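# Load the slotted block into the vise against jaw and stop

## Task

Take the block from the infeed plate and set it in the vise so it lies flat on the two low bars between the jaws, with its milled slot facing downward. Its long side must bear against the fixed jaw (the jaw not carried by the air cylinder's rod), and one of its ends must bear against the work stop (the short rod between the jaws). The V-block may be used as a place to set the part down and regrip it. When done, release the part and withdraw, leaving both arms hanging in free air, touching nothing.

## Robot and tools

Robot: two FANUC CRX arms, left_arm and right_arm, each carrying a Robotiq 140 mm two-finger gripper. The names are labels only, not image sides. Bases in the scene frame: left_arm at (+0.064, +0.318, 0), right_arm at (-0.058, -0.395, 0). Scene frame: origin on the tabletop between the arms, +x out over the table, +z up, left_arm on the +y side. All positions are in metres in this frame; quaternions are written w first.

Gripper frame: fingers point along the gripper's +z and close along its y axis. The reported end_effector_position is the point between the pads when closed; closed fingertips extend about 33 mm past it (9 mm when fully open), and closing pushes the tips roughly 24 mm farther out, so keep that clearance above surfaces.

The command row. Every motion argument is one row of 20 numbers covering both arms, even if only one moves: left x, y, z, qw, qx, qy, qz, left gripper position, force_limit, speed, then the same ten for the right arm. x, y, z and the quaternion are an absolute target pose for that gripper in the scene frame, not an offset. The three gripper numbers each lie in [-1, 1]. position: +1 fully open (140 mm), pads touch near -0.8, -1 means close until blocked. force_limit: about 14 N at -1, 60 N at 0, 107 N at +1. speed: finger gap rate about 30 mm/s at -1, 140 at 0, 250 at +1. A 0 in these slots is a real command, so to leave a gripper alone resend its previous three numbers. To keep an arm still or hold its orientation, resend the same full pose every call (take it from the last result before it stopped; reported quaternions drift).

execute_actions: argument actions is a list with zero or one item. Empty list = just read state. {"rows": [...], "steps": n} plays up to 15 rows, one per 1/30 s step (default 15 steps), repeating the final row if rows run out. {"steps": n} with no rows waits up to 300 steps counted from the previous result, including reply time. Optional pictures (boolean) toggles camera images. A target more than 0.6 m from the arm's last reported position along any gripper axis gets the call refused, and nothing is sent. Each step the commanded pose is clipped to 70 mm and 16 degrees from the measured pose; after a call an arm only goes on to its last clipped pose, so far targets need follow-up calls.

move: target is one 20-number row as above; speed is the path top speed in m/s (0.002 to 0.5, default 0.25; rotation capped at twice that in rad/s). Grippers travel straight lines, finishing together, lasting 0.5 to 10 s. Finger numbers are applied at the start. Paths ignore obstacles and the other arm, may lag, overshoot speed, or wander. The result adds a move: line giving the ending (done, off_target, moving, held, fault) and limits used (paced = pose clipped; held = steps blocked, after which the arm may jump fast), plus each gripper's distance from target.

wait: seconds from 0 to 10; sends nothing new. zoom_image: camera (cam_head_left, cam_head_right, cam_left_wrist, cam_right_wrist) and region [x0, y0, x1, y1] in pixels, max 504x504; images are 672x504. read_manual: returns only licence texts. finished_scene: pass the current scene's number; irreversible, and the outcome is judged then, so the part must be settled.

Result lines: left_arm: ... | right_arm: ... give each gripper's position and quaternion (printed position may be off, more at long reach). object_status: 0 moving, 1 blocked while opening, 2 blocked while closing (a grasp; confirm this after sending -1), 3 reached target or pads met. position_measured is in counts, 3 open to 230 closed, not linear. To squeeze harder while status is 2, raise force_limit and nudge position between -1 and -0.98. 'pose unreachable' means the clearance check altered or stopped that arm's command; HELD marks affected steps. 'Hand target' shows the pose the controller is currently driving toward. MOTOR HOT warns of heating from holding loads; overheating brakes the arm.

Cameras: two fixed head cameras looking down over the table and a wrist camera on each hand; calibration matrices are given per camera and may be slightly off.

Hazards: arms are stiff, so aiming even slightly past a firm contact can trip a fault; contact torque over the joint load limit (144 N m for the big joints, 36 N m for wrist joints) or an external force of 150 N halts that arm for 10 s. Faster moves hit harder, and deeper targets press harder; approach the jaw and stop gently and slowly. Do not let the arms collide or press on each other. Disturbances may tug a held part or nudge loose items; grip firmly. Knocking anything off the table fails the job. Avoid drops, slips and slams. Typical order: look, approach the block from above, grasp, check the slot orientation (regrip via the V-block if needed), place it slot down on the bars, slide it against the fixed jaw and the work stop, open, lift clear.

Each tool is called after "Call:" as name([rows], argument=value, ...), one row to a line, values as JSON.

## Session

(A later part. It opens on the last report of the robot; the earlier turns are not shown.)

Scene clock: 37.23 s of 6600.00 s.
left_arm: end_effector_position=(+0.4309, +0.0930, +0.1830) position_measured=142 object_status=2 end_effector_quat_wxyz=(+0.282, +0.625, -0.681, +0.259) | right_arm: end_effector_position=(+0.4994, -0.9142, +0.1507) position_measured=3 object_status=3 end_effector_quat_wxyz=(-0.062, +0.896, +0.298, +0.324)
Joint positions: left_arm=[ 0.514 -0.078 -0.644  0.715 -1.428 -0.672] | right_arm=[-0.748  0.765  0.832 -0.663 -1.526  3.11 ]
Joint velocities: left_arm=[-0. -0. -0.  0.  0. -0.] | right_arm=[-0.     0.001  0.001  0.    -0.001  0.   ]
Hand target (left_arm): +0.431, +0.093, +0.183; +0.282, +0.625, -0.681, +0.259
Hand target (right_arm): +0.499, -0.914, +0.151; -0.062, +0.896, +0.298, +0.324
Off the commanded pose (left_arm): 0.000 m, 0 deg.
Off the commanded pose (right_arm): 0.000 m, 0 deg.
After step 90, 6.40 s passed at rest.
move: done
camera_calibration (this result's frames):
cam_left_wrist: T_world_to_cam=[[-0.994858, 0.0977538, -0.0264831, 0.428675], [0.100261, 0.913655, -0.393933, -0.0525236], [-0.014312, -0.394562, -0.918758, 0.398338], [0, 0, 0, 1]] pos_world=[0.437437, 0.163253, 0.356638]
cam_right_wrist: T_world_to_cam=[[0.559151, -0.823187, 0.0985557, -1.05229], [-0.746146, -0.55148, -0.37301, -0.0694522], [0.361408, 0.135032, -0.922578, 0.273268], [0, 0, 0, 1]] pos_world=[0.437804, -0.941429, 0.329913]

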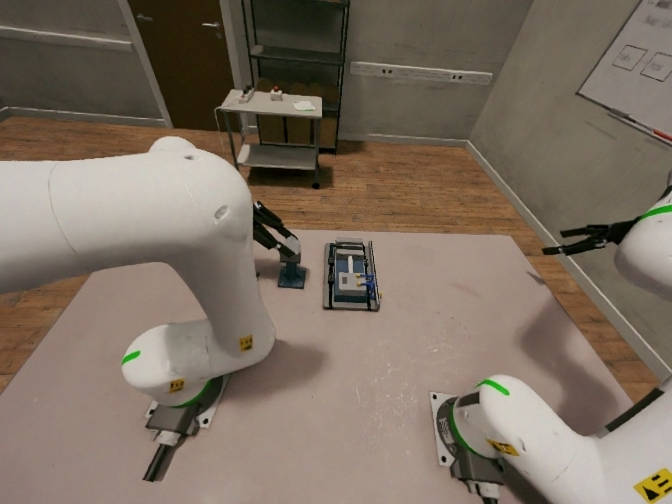

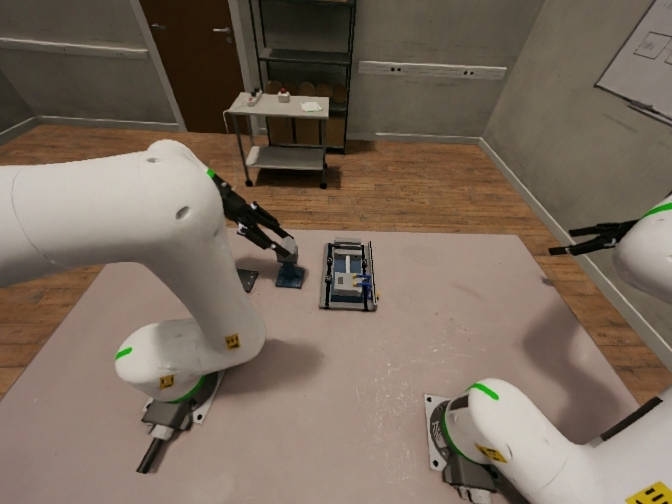

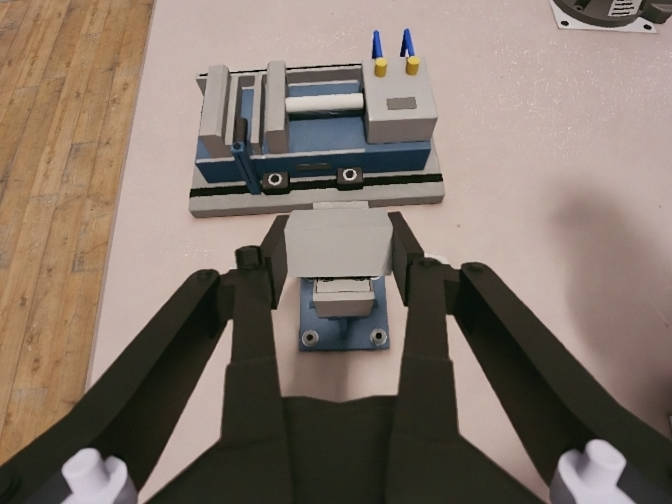

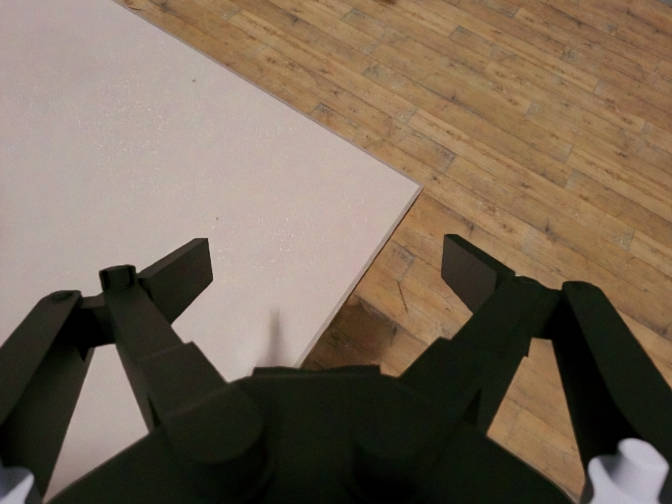

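Call:
move(target=[0.430,0.093,0.178,-0.282,-0.625,0.681,-0.259,-1,-0.3,0,0.4994,-0.9142,0.1507,-0.062,0.896,0.298,0.324,1,0,0], speed=0.01)

Call:
move(target=[0.430,0.093,0.178,-0.282,-0.625,0.681,-0.259,0.4,-0.3,0,0.4994,-0.9142,0.1507,-0.062,0.896,0.298,0.324,1,0,0])

Call:
move(target=[0.431,0.058,0.18,0.282,-0.625,0.681,0.259,0.4,-0.3,0,0.4994,-0.9142,0.1507,-0.062,0.896,0.298,0.324,1,0,0])

Scene clock: 42.33 s of 6600.00 s.
left_arm: end_effector_position=(+0.4302, +0.0931, +0.1782) position_measured=142 object_status=2 end_effector_quat_wxyz=(+0.282, +0.625, -0.681, +0.259) | right_arm: end_effector_position=(+0.4994, -0.9142, +0.1507) position_measured=3 object_status=3 end_effector_quat_wxyz=(-0.062, +0.896, +0.298, +0.324)
Joint positions: left_arm=[ 0.515 -0.076 -0.654  0.717 -1.418 -0.68 ] | right_arm=[-0.748  0.765  0.832 -0.663 -1.526  3.11 ]
Joint velocities: left_arm=[ 0.     0.001  0.    -0.002 -0.    -0.   ] | right_arm=[ 0.     0.    -0.001  0.     0.     0.   ]
Hand target (left_arm): +0.430, +0.093, +0.178; +0.282, +0.625, -0.681, +0.259
Hand target (right_arm): +0.499, -0.914, +0.151; -0.062, +0.896, +0.298, +0.324
Off the commanded pose (left_arm): 0.000 m, 0 deg.
Off the commanded pose (right_arm): 0.000 m, 0 deg.
After step 90, 1.37 s passed at rest.
move: done
camera_calibration (this result's frames):
cam_left_wrist: T_world_to_cam=[[-0.994899, 0.0971874, -0.0270437, 0.428063], [0.0999597, 0.913613, -0.394105, -0.0542305], [-0.0135945, -0.394797, -0.918668, 0.393627], [0, 0, 0, 1]] pos_world=[0.436652, 0.163346, 0.351816]
cam_right_wrist: T_world_to_cam=[[0.559151, -0.823187, 0.0985555, -1.05229], [-0.746146, -0.55148, -0.37301, -0.0694523], [0.361408, 0.135032, -0.922578, 0.273268], [0, 0, 0, 1]] pos_world=[0.437804, -0.941429, 0.329913]

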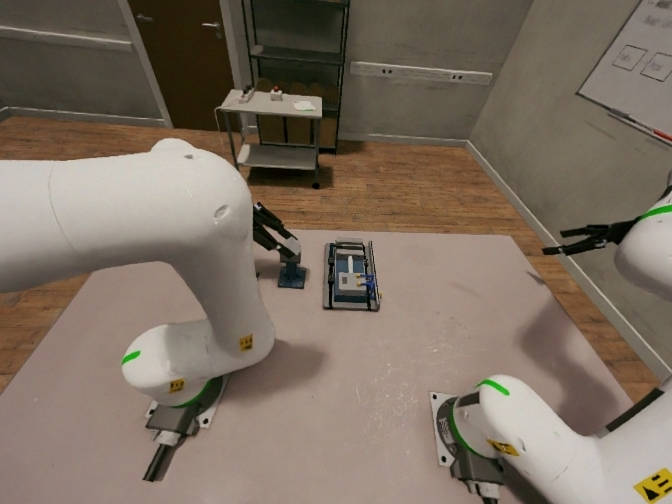

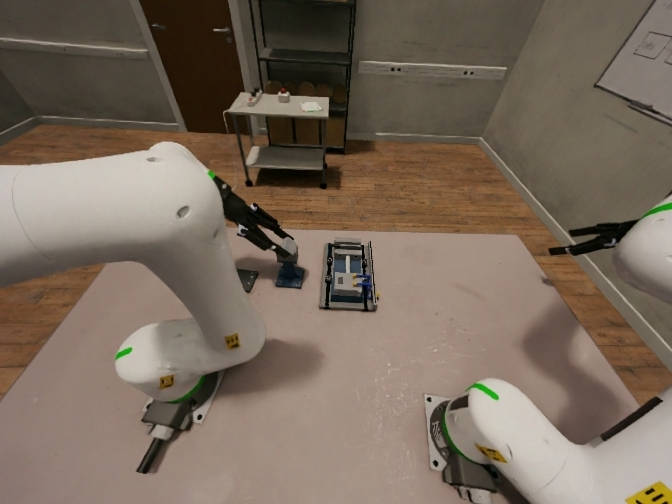

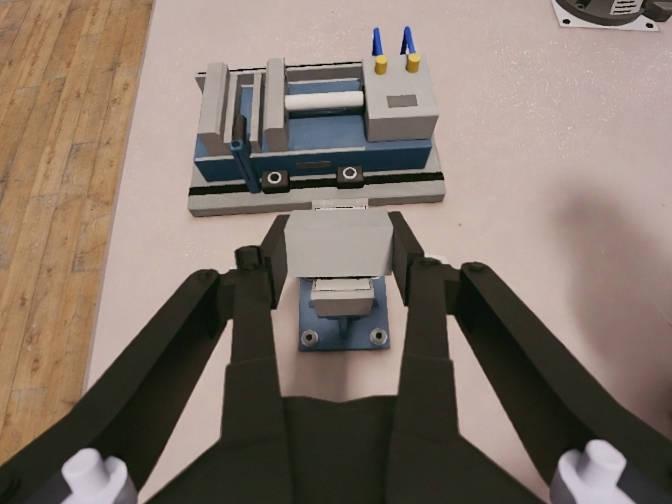

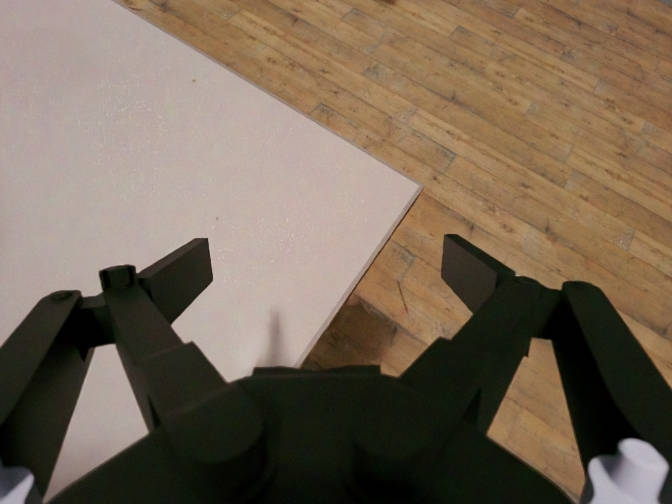

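Scene clock: 43.03 s of 6600.00 s.
left_arm: end_effector_position=(+0.4300, +0.0930, +0.1780) position_measured=78 object_status=3 end_effector_quat_wxyz=(+0.282, +0.625, -0.681, +0.259) | right_arm: end_effector_position=(+0.4994, -0.9142, +0.1507) position_measured=3 object_status=3 end_effector_quat_wxyz=(-0.062, +0.896, +0.298, +0.324)
Joint positions: left_arm=[ 0.515 -0.076 -0.655  0.717 -1.418 -0.68 ] | right_arm=[-0.748  0.765  0.832 -0.663 -1.526  3.11 ]
Joint velocities: left_arm=[-0.    -0.001 -0.    -0.     0.001 -0.   ] | right_arm=[-0.     0.001 -0.002 -0.001 -0.001  0.   ]
Hand target (left_arm): +0.430, +0.093, +0.178; +0.282, +0.625, -0.681, +0.259
Hand target (right_arm): +0.499, -0.914, +0.151; -0.062, +0.896, +0.298, +0.324
Off the commanded pose (left_arm): 0.000 m, 0 deg.
Off the commanded pose (right_arm): 0.000 m, 0 deg.
move: done
camera_calibration (this result's frames):
cam_left_wrist: T_world_to_cam=[[-0.994874, 0.0975864, -0.0265155, 0.427693], [0.100119, 0.913634, -0.394017, -0.0543311], [-0.0142252, -0.394652, -0.918721, 0.393651], [0, 0, 0, 1]] pos_world=[0.43654, 0.163257, 0.351588]
cam_right_wrist: T_world_to_cam=[[0.559151, -0.823187, 0.0985556, -1.05229], [-0.746146, -0.55148, -0.37301, -0.0694522], [0.361408, 0.135032, -0.922578, 0.273268], [0, 0, 0, 1]] pos_world=[0.437804, -0.941429, 0.329913]

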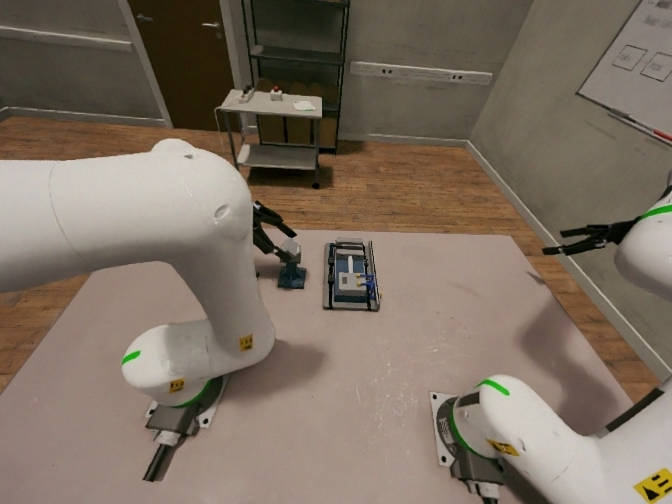

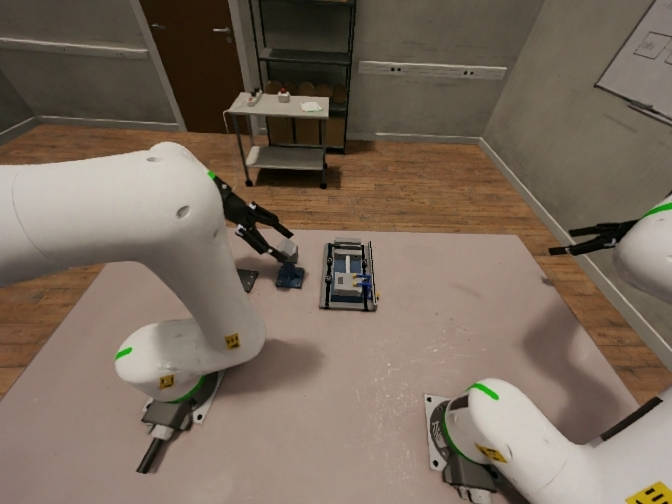

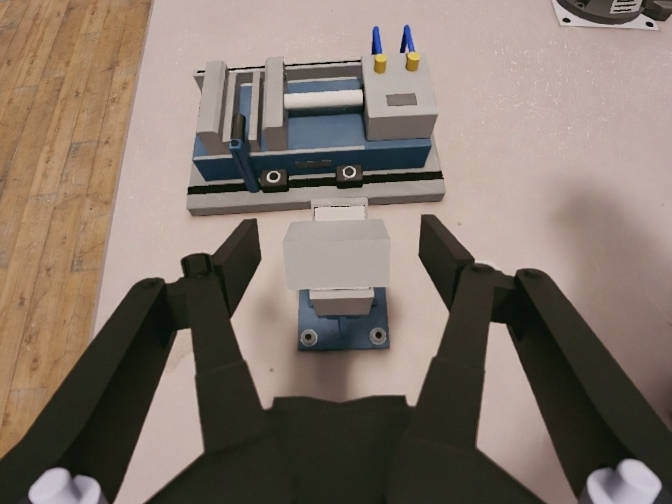

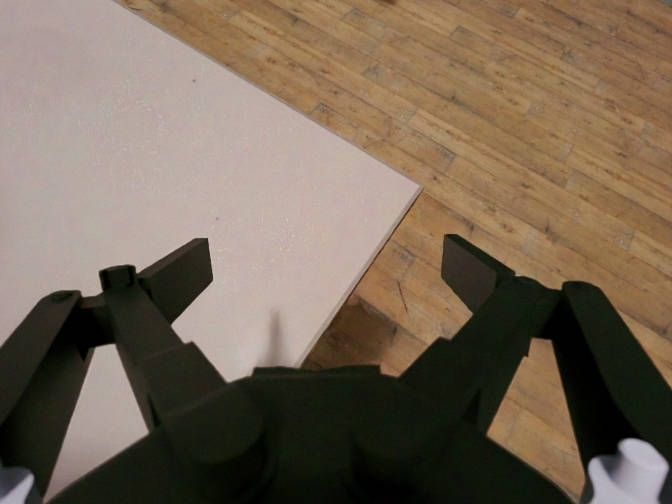

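Scene clock: 46.57 s of 6600.00 s.
left_arm: end_effector_position=(+0.4321, +0.0586, +0.1810) position_measured=78 object_status=3 end_effector_quat_wxyz=(-0.283, +0.625, -0.681, -0.256) | right_arm: end_effector_position=(+0.4994, -0.9142, +0.1507) position_measured=3 object_status=3 end_effector_quat_wxyz=(-0.062, +0.896, +0.298, +0.324)
Joint positions: left_arm=[-0.612  0.47   0.373 -0.62  -1.971  0.619] | right_arm=[-0.748  0.765  0.832 -0.663 -1.526  3.11 ]
Joint velocities: left_arm=[-0.001  0.001 -0.    -0.001  0.    -0.001] | right_arm=[-0.     0.001 -0.001 -0.001 -0.    -0.   ]
Hand target (left_arm): +0.432, +0.059, +0.181; -0.283, +0.625, -0.681, -0.256
Hand target (right_arm): +0.499, -0.914, +0.151; -0.062, +0.896, +0.298, +0.324
Off the commanded pose (left_arm): 0.002 m, 0 deg.
Off the commanded pose (right_arm): 0.000 m, 0 deg.
move: done
camera_calibration (this result's frames):
cam_left_wrist: T_world_to_cam=[[-0.99348, 0.113832, 0.00634826, 0.425681], [0.0508584, 0.392661, 0.918276, -0.207671], [0.102036, 0.912611, -0.39589, 0.161375], [0, 0, 0, 1]] pos_world=[0.417001, -0.114184, 0.251883]
cam_right_wrist: T_world_to_cam=[[0.559151, -0.823187, 0.0985555, -1.05229], [-0.746146, -0.55148, -0.37301, -0.0694521], [0.361408, 0.135032, -0.922578, 0.273268], [0, 0, 0, 1]] pos_world=[0.437804, -0.941429, 0.329913]

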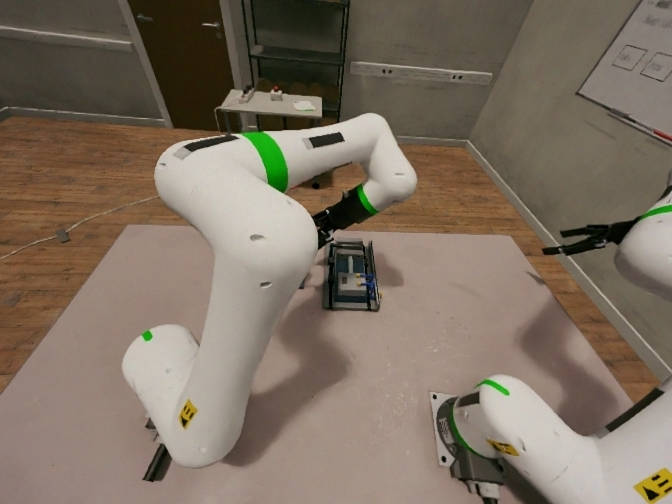

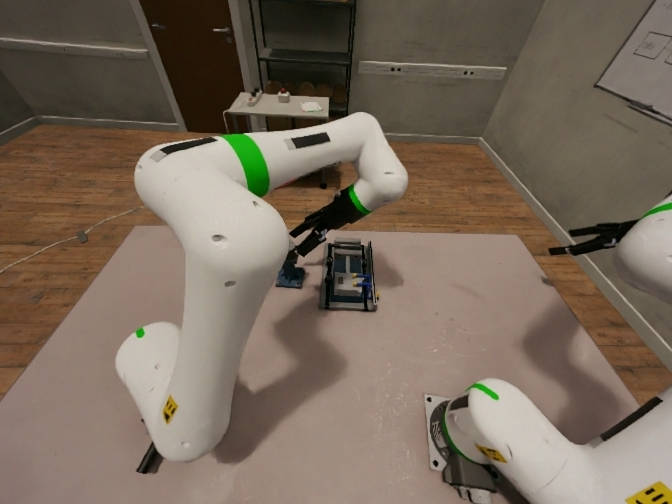

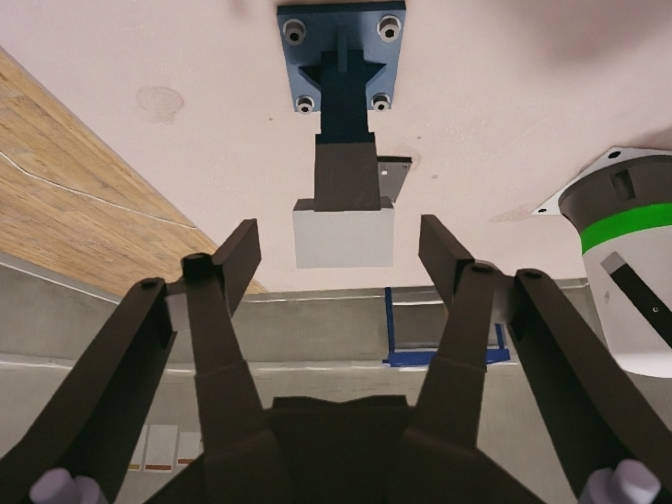

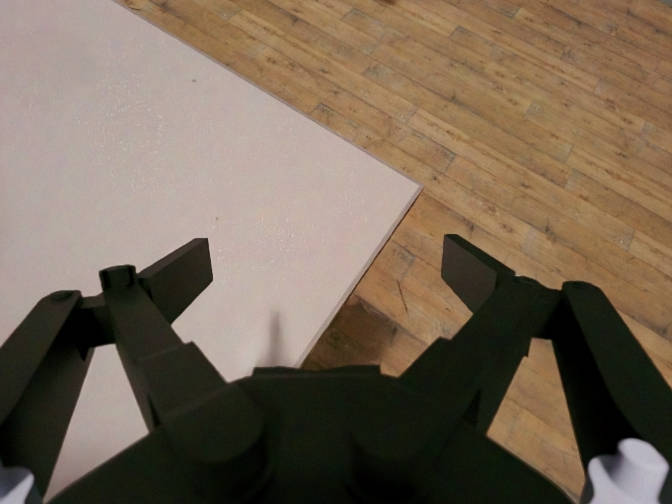

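Call:
move(target=[0.429,0.062,0.167,0.282,-0.625,0.681,0.259,0.4,-0.3,0,0.4994,-0.9142,0.1507,-0.062,0.896,0.298,0.324,1,0,0], speed=0.05)

Call:
move(target=[0.429,0.062,0.167,0.282,-0.625,0.681,0.259,-1,-0.3,0,0.4994,-0.9142,0.1507,-0.062,0.896,0.298,0.324,1,0,0])

Call:
move(target=[0.429,0.062,0.23,0.282,-0.625,0.681,0.259,-1,-0.3,0,0.4994,-0.9142,0.1507,-0.062,0.896,0.298,0.324,1,0,0], speed=0.1)

Call:
move(target=[0.511,-0.15,0.2,0,0,1,0,-1,-0.3,0,0.4994,-0.9142,0.1507,-0.062,0.896,0.298,0.324,1,0,0])

Scene clock: 53.53 s of 6600.00 s.
left_arm: end_effector_position=(+0.4290, +0.0620, +0.1670) position_measured=78 object_status=3 end_effector_quat_wxyz=(-0.282, +0.625, -0.681, -0.259) | right_arm: end_effector_position=(+0.4994, -0.9142, +0.1507) position_measured=3 object_status=3 end_effector_quat_wxyz=(-0.062, +0.896, +0.298, +0.324)
Joint positions: left_arm=[-0.609  0.473  0.341 -0.611 -1.946  0.637] | right_arm=[-0.748  0.765  0.832 -0.663 -1.526  3.11 ]
Joint velocities: left_arm=[ 0.     0.001 -0.    -0.    -0.    -0.   ] | right_arm=[ 0.    -0.    -0.    -0.    -0.001  0.   ]
Hand target (left_arm): +0.429, +0.062, +0.167; -0.282, +0.625, -0.681, -0.259
Hand target (right_arm): +0.499, -0.914, +0.151; -0.062, +0.896, +0.298, +0.324
Off the commanded pose (left_arm): 0.000 m, 0 deg.
Off the commanded pose (right_arm): 0.000 m, 0 deg.
After step 90, 3.27 s passed at rest.
move: done
camera_calibration (this result's frames):
cam_left_wrist: T_world_to_cam=[[-0.99367, 0.111649, 0.0124513, 0.421518], [0.0554099, 0.39067, 0.918862, -0.19789], [0.0977261, 0.913735, -0.394383, 0.154589], [0, 0, 0, 1]] pos_world=[0.414708, -0.111006, 0.237553]
cam_right_wrist: T_world_to_cam=[[0.559151, -0.823187, 0.0985558, -1.05229], [-0.746146, -0.55148, -0.37301, -0.0694523], [0.361408, 0.135032, -0.922578, 0.273268], [0, 0, 0, 1]] pos_world=[0.437804, -0.941429, 0.329913]

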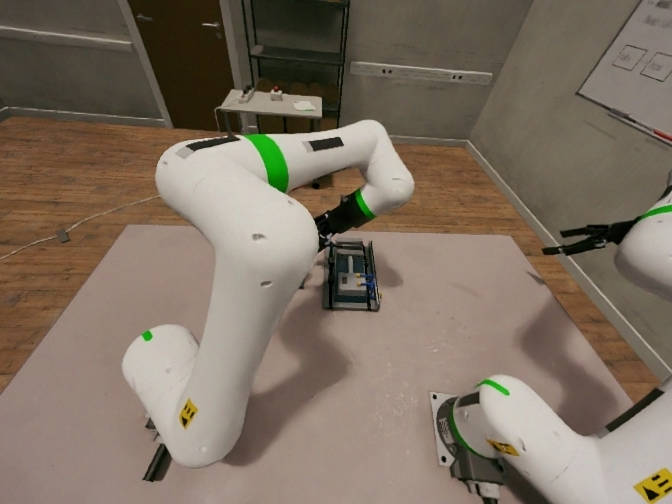

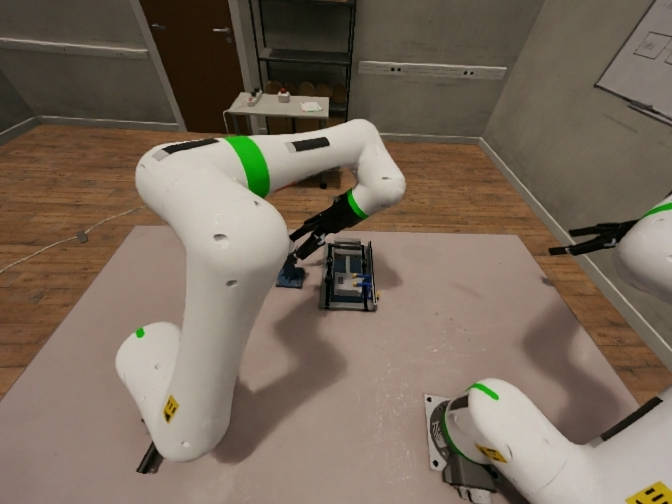

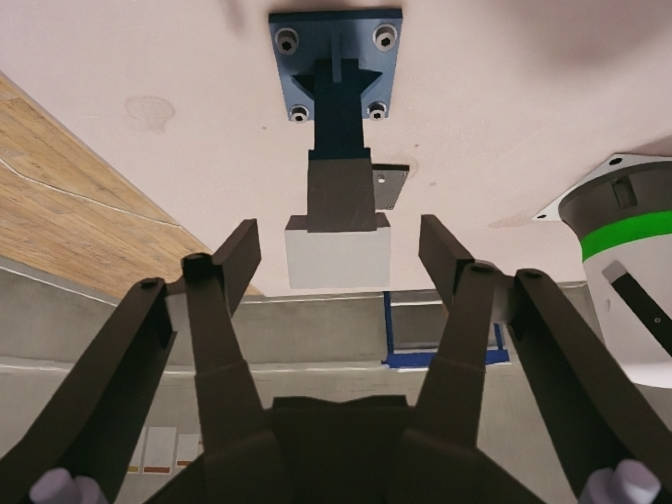

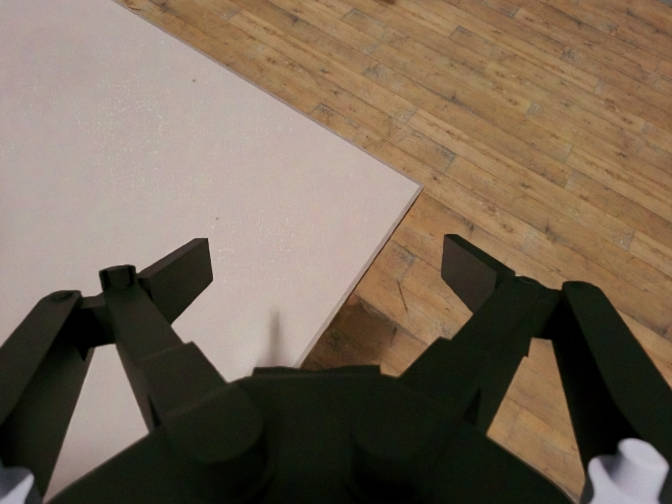

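Scene clock: 54.23 s of 6600.00 s.
left_arm: end_effector_position=(+0.4290, +0.0620, +0.1670) position_measured=142 object_status=2 end_effector_quat_wxyz=(-0.282, +0.625, -0.681, -0.259) | right_arm: end_effector_position=(+0.4994, -0.9142, +0.1507) position_measured=3 object_status=3 end_effector_quat_wxyz=(-0.062, +0.896, +0.298, +0.324)
Joint positions: left_arm=[-0.609  0.473  0.341 -0.611 -1.946  0.637] | right_arm=[-0.748  0.765  0.832 -0.663 -1.526  3.11 ]
Joint velocities: left_arm=[ 0.     0.    -0.001 -0.    -0.001 -0.   ] | right_arm=[-0.    -0.     0.001 -0.     0.001 -0.   ]
Hand target (left_arm): +0.429, +0.062, +0.167; -0.282, +0.625, -0.681, -0.259
Hand target (right_arm): +0.499, -0.914, +0.151; -0.062, +0.896, +0.298, +0.324
Off the commanded pose (left_arm): 0.000 m, 0 deg.
Off the commanded pose (right_arm): 0.000 m, 0 deg.
move: done
camera_calibration (this result's frames):
cam_left_wrist: T_world_to_cam=[[-0.993667, 0.111676, 0.0124015, 0.421548], [0.0553808, 0.390731, 0.918837, -0.197863], [0.0977661, 0.913705, -0.394442, 0.154597], [0, 0, 0, 1]] pos_world=[0.414722, -0.111022, 0.237556]
cam_right_wrist: T_world_to_cam=[[0.559151, -0.823187, 0.0985557, -1.05229], [-0.746146, -0.55148, -0.37301, -0.0694521], [0.361408, 0.135032, -0.922578, 0.273268], [0, 0, 0, 1]] pos_world=[0.437804, -0.941429, 0.329913]

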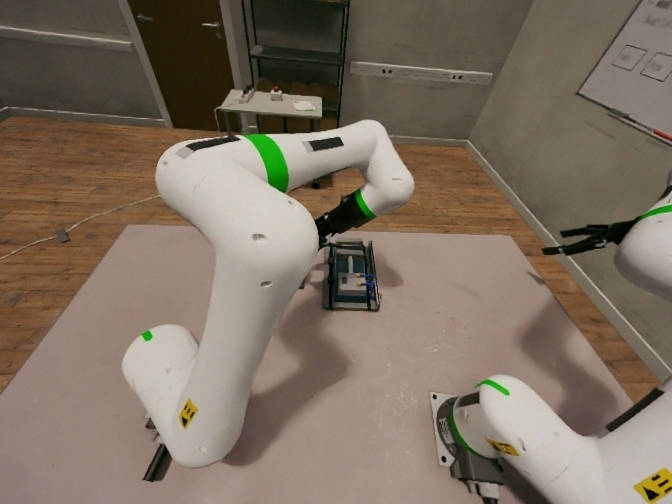

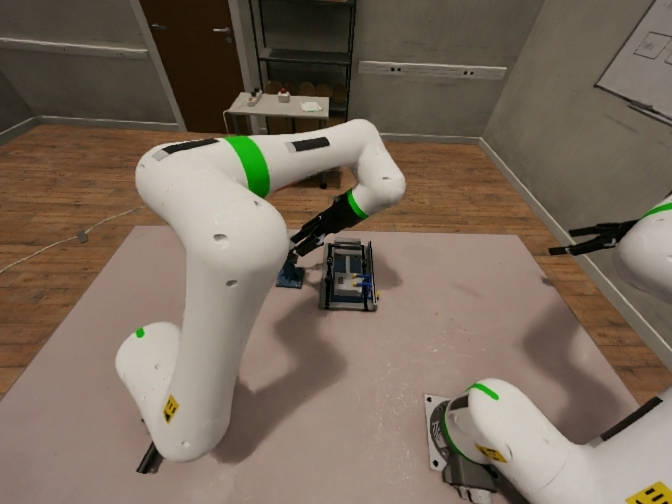

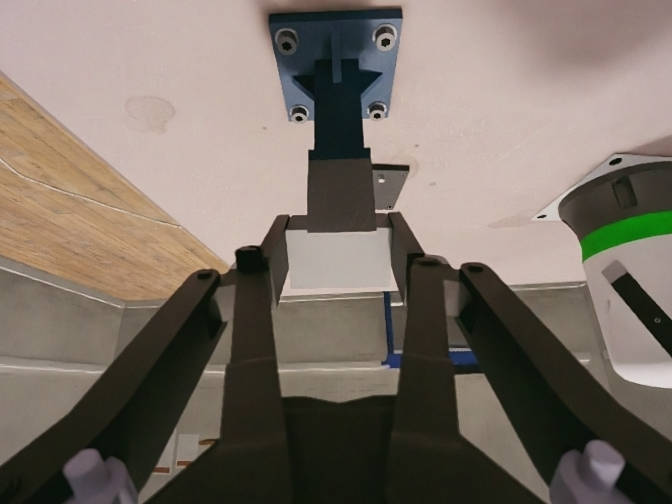

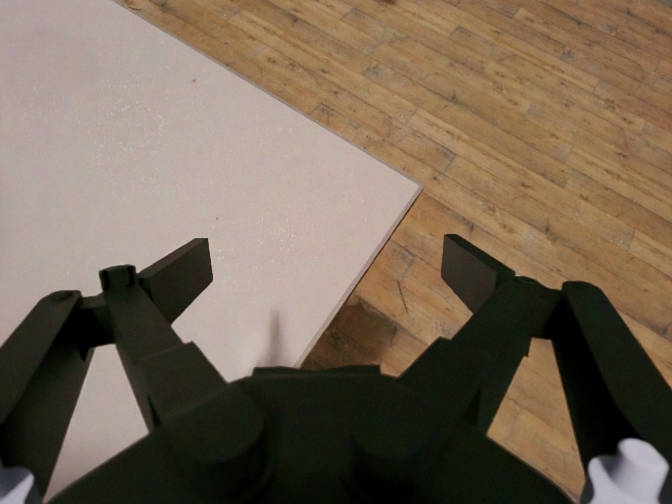

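Scene clock: 55.20 s of 6600.00 s.
left_arm: end_effector_position=(+0.4291, +0.0620, +0.2300) position_measured=142 object_status=2 end_effector_quat_wxyz=(-0.282, +0.625, -0.681, -0.259) | right_arm: end_effector_position=(+0.4994, -0.9142, +0.1507) position_measured=3 object_status=3 end_effector_quat_wxyz=(-0.062, +0.896, +0.298, +0.324)
Joint positions: left_arm=[-0.613  0.436  0.445 -0.648 -2.063  0.549] | right_arm=[-0.748  0.765  0.832 -0.663 -1.526  3.11 ]
Joint velocities: left_arm=[ 0.     0.     0.     0.    -0.002 -0.   ] | right_arm=[-0.     0.    -0.001  0.     0.    -0.   ]
Hand target (left_arm): +0.429, +0.062, +0.230; -0.282, +0.625, -0.681, -0.259
Hand target (right_arm): +0.499, -0.914, +0.151; -0.062, +0.896, +0.298, +0.324
Off the commanded pose (left_arm): 0.000 m, 0 deg.
Off the commanded pose (right_arm): 0.000 m, 0 deg.
move: done
camera_calibration (this result's frames):
cam_left_wrist: T_world_to_cam=[[-0.993686, 0.111522, 0.0122505, 0.420881], [0.0551586, 0.390531, 0.918936, -0.25573], [0.0976975, 0.91381, -0.394217, 0.179413], [0, 0, 0, 1]] pos_world=[0.414802, -0.111016, 0.300571]
cam_right_wrist: T_world_to_cam=[[0.559151, -0.823187, 0.0985557, -1.05229], [-0.746146, -0.55148, -0.37301, -0.0694524], [0.361408, 0.135032, -0.922578, 0.273268], [0, 0, 0, 1]] pos_world=[0.437804, -0.941429, 0.329913]

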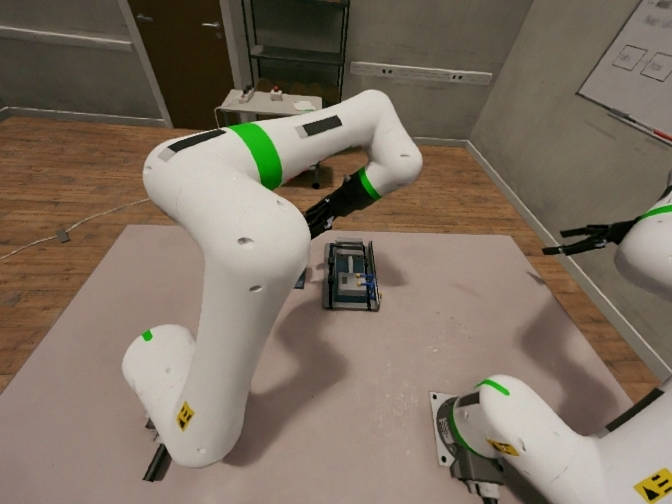

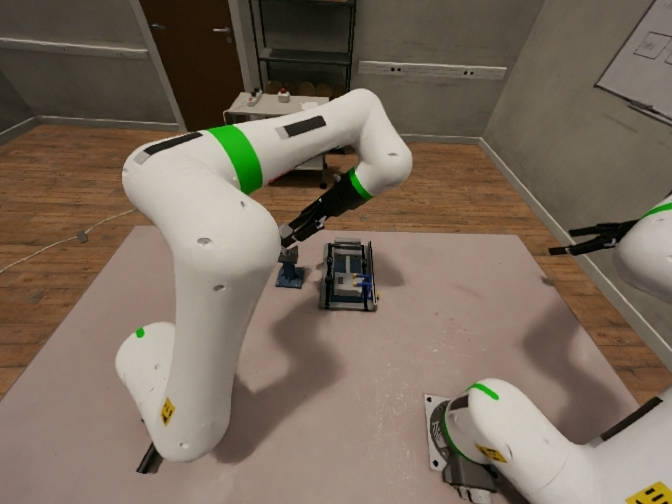

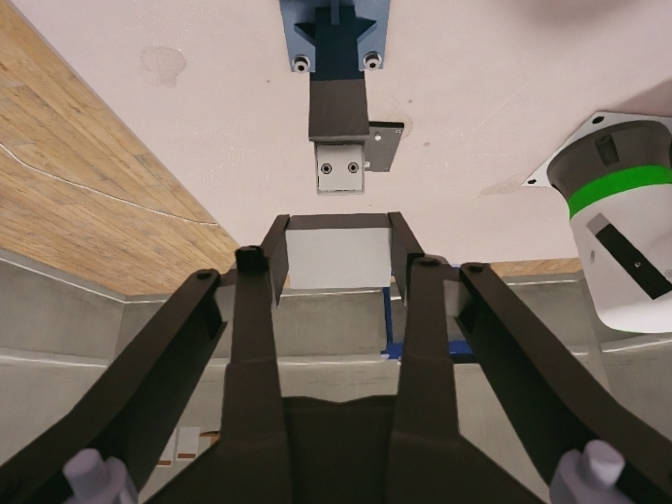

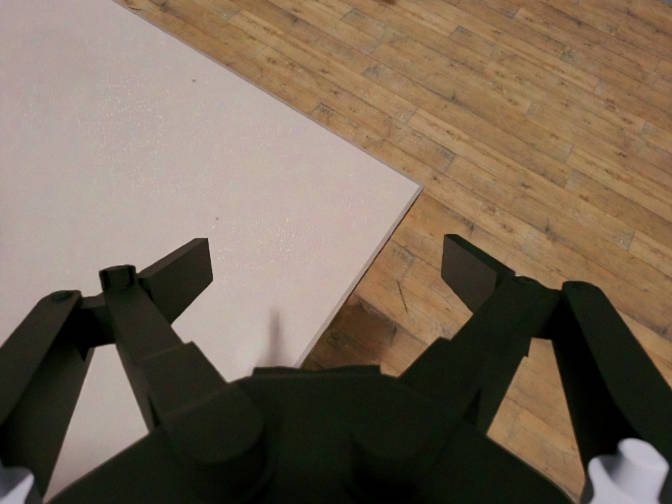

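Scene clock: 58.87 s of 6600.00 s.
left_arm: end_effector_position=(+0.5108, -0.1502, +0.1999) position_measured=142 object_status=2 end_effector_quat_wxyz=(-0.001, -0.001, +1.000, +0.000) | right_arm: end_effector_position=(+0.4994, -0.9142, +0.1507) position_measured=3 object_status=3 end_effector_quat_wxyz=(-0.062, +0.896, +0.298, +0.324)
Joint positions: left_arm=[-0.414  0.523  0.561  0.001 -1.61  -0.962] | right_arm=[-0.748  0.765  0.832 -0.663 -1.526  3.11 ]
Joint velocities: left_arm=[ 0.     0.     0.     0.    -0.    -0.001] | right_arm=[0.    0.001 0.    0.    0.    0.   ]
Hand target (left_arm): +0.511, -0.150, +0.200; -0.001, -0.001, +1.000, +0.000
Hand target (right_arm): +0.499, -0.914, +0.151; -0.062, +0.896, +0.298, +0.324
Off the commanded pose (left_arm): 0.000 m, 0 deg.
Off the commanded pose (right_arm): 0.000 m, 0 deg.
move: done
camera_calibration (this result's frames):
cam_left_wrist: T_world_to_cam=[[0.0246465, 0.999647, -0.00989141, 0.143812], [0.929004, -0.0192479, 0.36957, -0.547772], [0.369249, -0.0182977, -0.92915, 0.181672], [0, 0, 0, 1]] pos_world=[0.438256, -0.150981, 0.372663]
cam_right_wrist: T_world_to_cam=[[0.559151, -0.823187, 0.0985557, -1.05229], [-0.746146, -0.55148, -0.37301, -0.069452], [0.361408, 0.135032, -0.922578, 0.273268], [0, 0, 0, 1]] pos_world=[0.437804, -0.941429, 0.329913]

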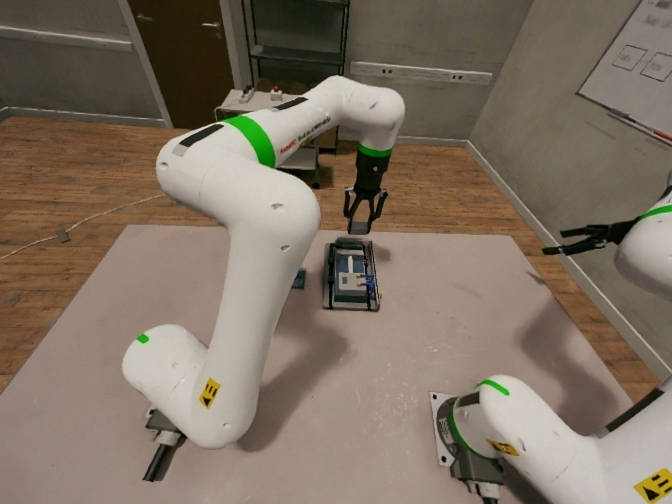

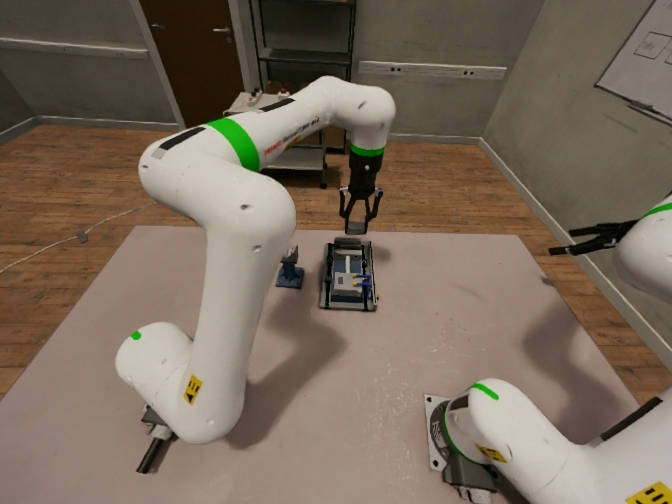

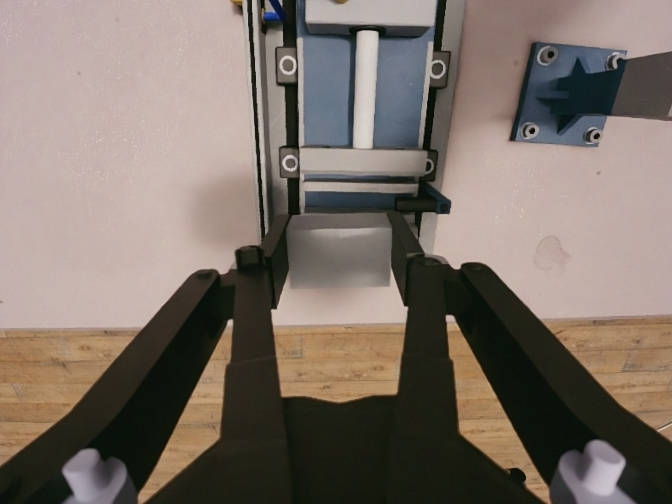

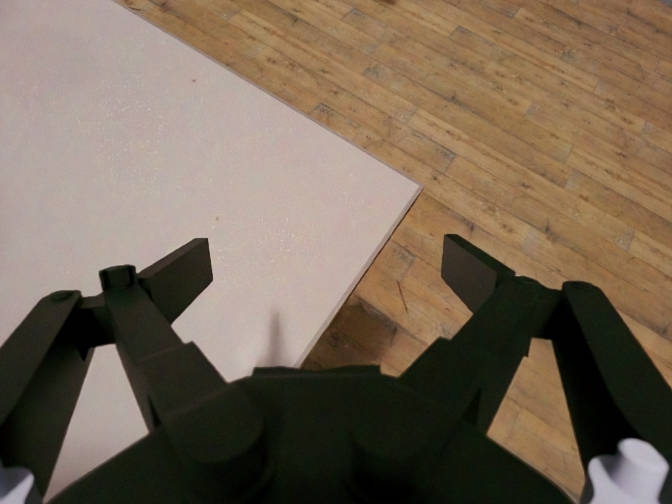

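Call:
move(target=[0.506,-0.148,0.148,0,-0.015,1,0,-1,-0.3,0,0.4994,-0.9142,0.1507,-0.062,0.896,0.298,0.324,1,0,0], speed=0.08)

Scene clock: 63.47 s of 6600.00 s.
left_arm: end_effector_position=(+0.5059, -0.1479, +0.1480) position_measured=142 object_status=2 end_effector_quat_wxyz=(+0.000, -0.015, +1.000, +0.000) | right_arm: end_effector_position=(+0.4994, -0.9142, +0.1507) position_measured=3 object_status=3 end_effector_quat_wxyz=(-0.062, +0.896, +0.298, +0.324)
Joint positions: left_arm=[-0.416  0.511  0.423 -0.    -1.482 -0.933] | right_arm=[-0.748  0.765  0.832 -0.663 -1.526  3.11 ]
Joint velocities: left_arm=[ 0.     0.    -0.     0.001  0.     0.   ] | right_arm=[ 0.     0.     0.001 -0.002 -0.     0.   ]
Hand target (left_arm): +0.506, -0.148, +0.148; -0.000, -0.015, +1.000, -0.000
Hand target (right_arm): +0.499, -0.914, +0.151; -0.062, +0.896, +0.298, +0.324
Off the commanded pose (left_arm): 0.000 m, 0 deg.
Off the commanded pose (right_arm): 0.000 m, 0 deg.
After step 90, 0.63 s passed at rest.
move: done
camera_calibration (this result's frames):
cam_left_wrist: T_world_to_cam=[[-0.00261483, 0.999948, -0.00989034, 0.154948], [0.928512, 0.00610003, 0.371253, -0.520265], [0.371293, -0.00821254, -0.928479, 0.135657], [0, 0, 0, 1]] pos_world=[0.433109, -0.150652, 0.320637]
cam_right_wrist: T_world_to_cam=[[0.55915, -0.823188, 0.0985548, -1.05229], [-0.746147, -0.551478, -0.37301, -0.0694507], [0.361408, 0.135032, -0.922578, 0.273268], [0, 0, 0, 1]] pos_world=[0.437804, -0.941429, 0.329913]

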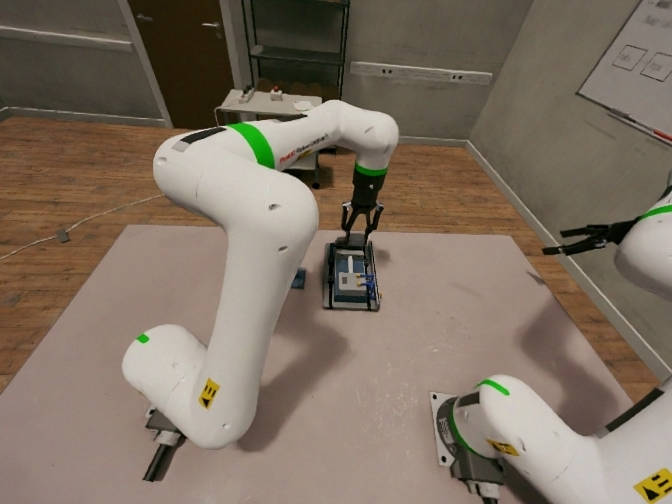

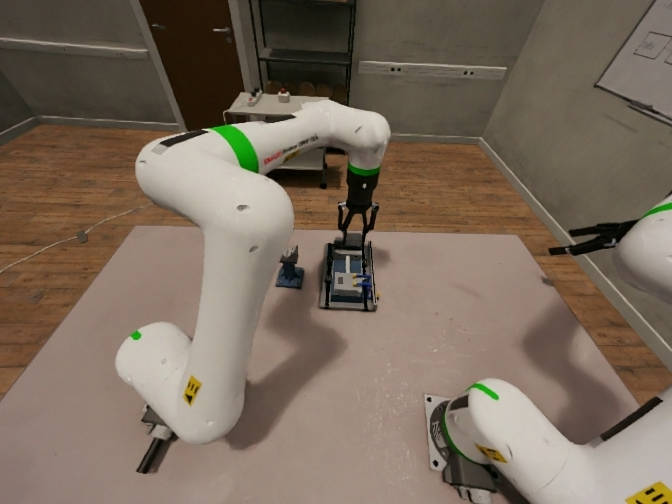

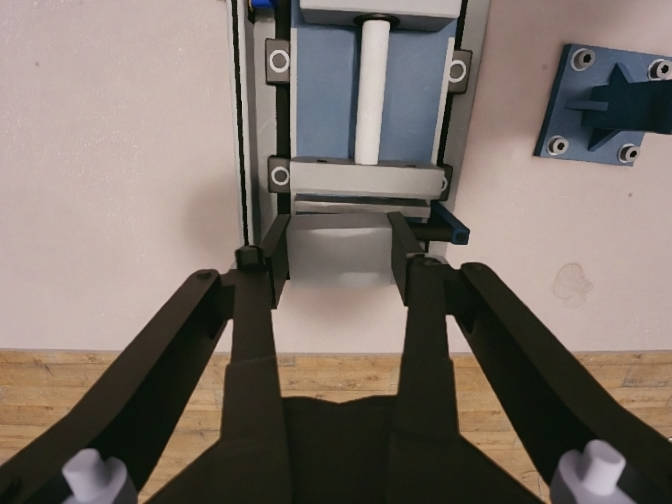

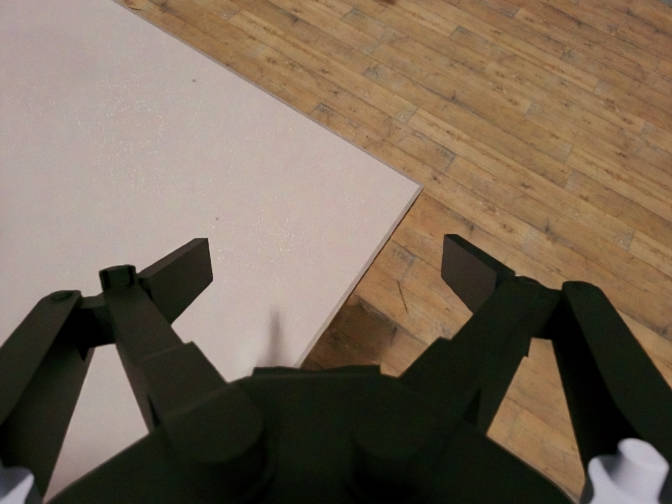

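Call:
move(target=[0.506,-0.15,0.126,0,0.018,1,0,-1,-0.3,0,0.4994,-0.9142,0.1507,-0.062,0.896,0.298,0.324,1,0,0], speed=0.02)

Scene clock: 69.33 s of 6600.00 s.
left_arm: end_effector_position=(+0.5059, -0.1500, +0.1260) position_measured=142 object_status=2 end_effector_quat_wxyz=(-0.000, +0.018, +1.000, +0.000) | right_arm: end_effector_position=(+0.4994, -0.9142, +0.1507) position_measured=3 object_status=3 end_effector_quat_wxyz=(-0.062, +0.896, +0.298, +0.324)
Joint positions: left_arm=[-0.418  0.522  0.387  0.    -1.436 -0.996] | right_arm=[-0.748  0.765  0.832 -0.663 -1.526  3.11 ]
Joint velocities: left_arm=[-0.    -0.    -0.001 -0.     0.     0.   ] | right_arm=[-0.    -0.002 -0.001  0.001 -0.     0.   ]
Hand target (left_arm): +0.506, -0.150, +0.126; -0.000, +0.018, +1.000, -0.000
Hand target (right_arm): +0.499, -0.914, +0.151; -0.062, +0.896, +0.298, +0.324
Off the commanded pose (left_arm): 0.000 m, 0 deg.
Off the commanded pose (right_arm): 0.000 m, 0 deg.
After step 90, 1.00 s passed at rest.
move: done
camera_calibration (this result's frames):
cam_left_wrist: T_world_to_cam=[[0.0632168, 0.997951, -0.00991642, 0.123193], [0.926987, -0.0550346, 0.371035, -0.520413], [0.369729, -0.032648, -0.928566, 0.112344], [0, 0, 0, 1]] pos_world=[0.433091, -0.147914, 0.298632]
cam_right_wrist: T_world_to_cam=[[0.55915, -0.823188, 0.0985547, -1.05229], [-0.746147, -0.551478, -0.37301, -0.0694505], [0.361408, 0.135032, -0.922578, 0.273268], [0, 0, 0, 1]] pos_world=[0.437804, -0.941429, 0.329913]

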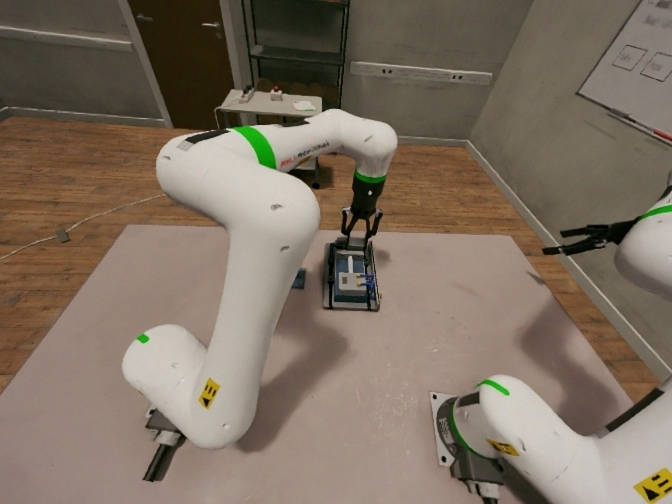

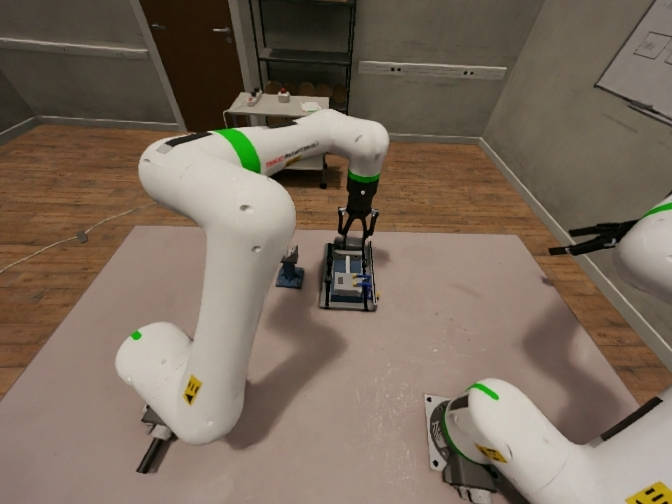

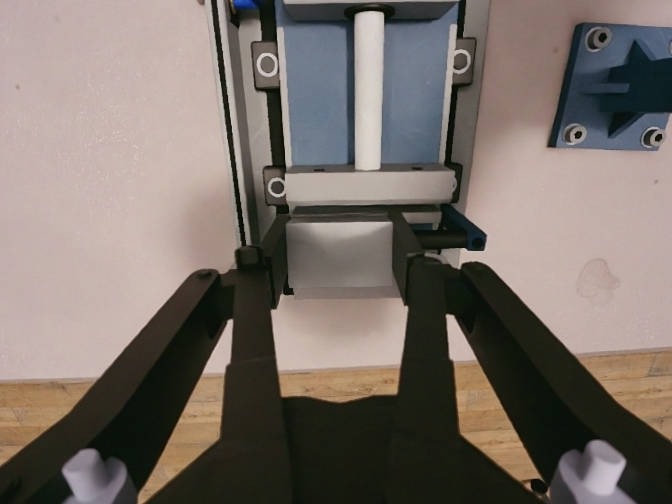

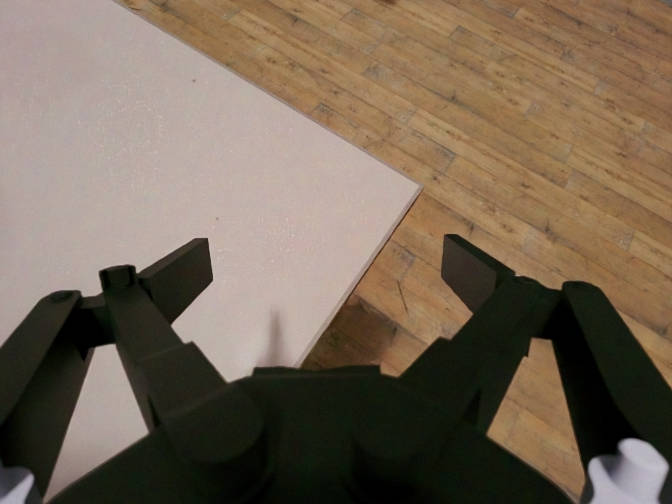

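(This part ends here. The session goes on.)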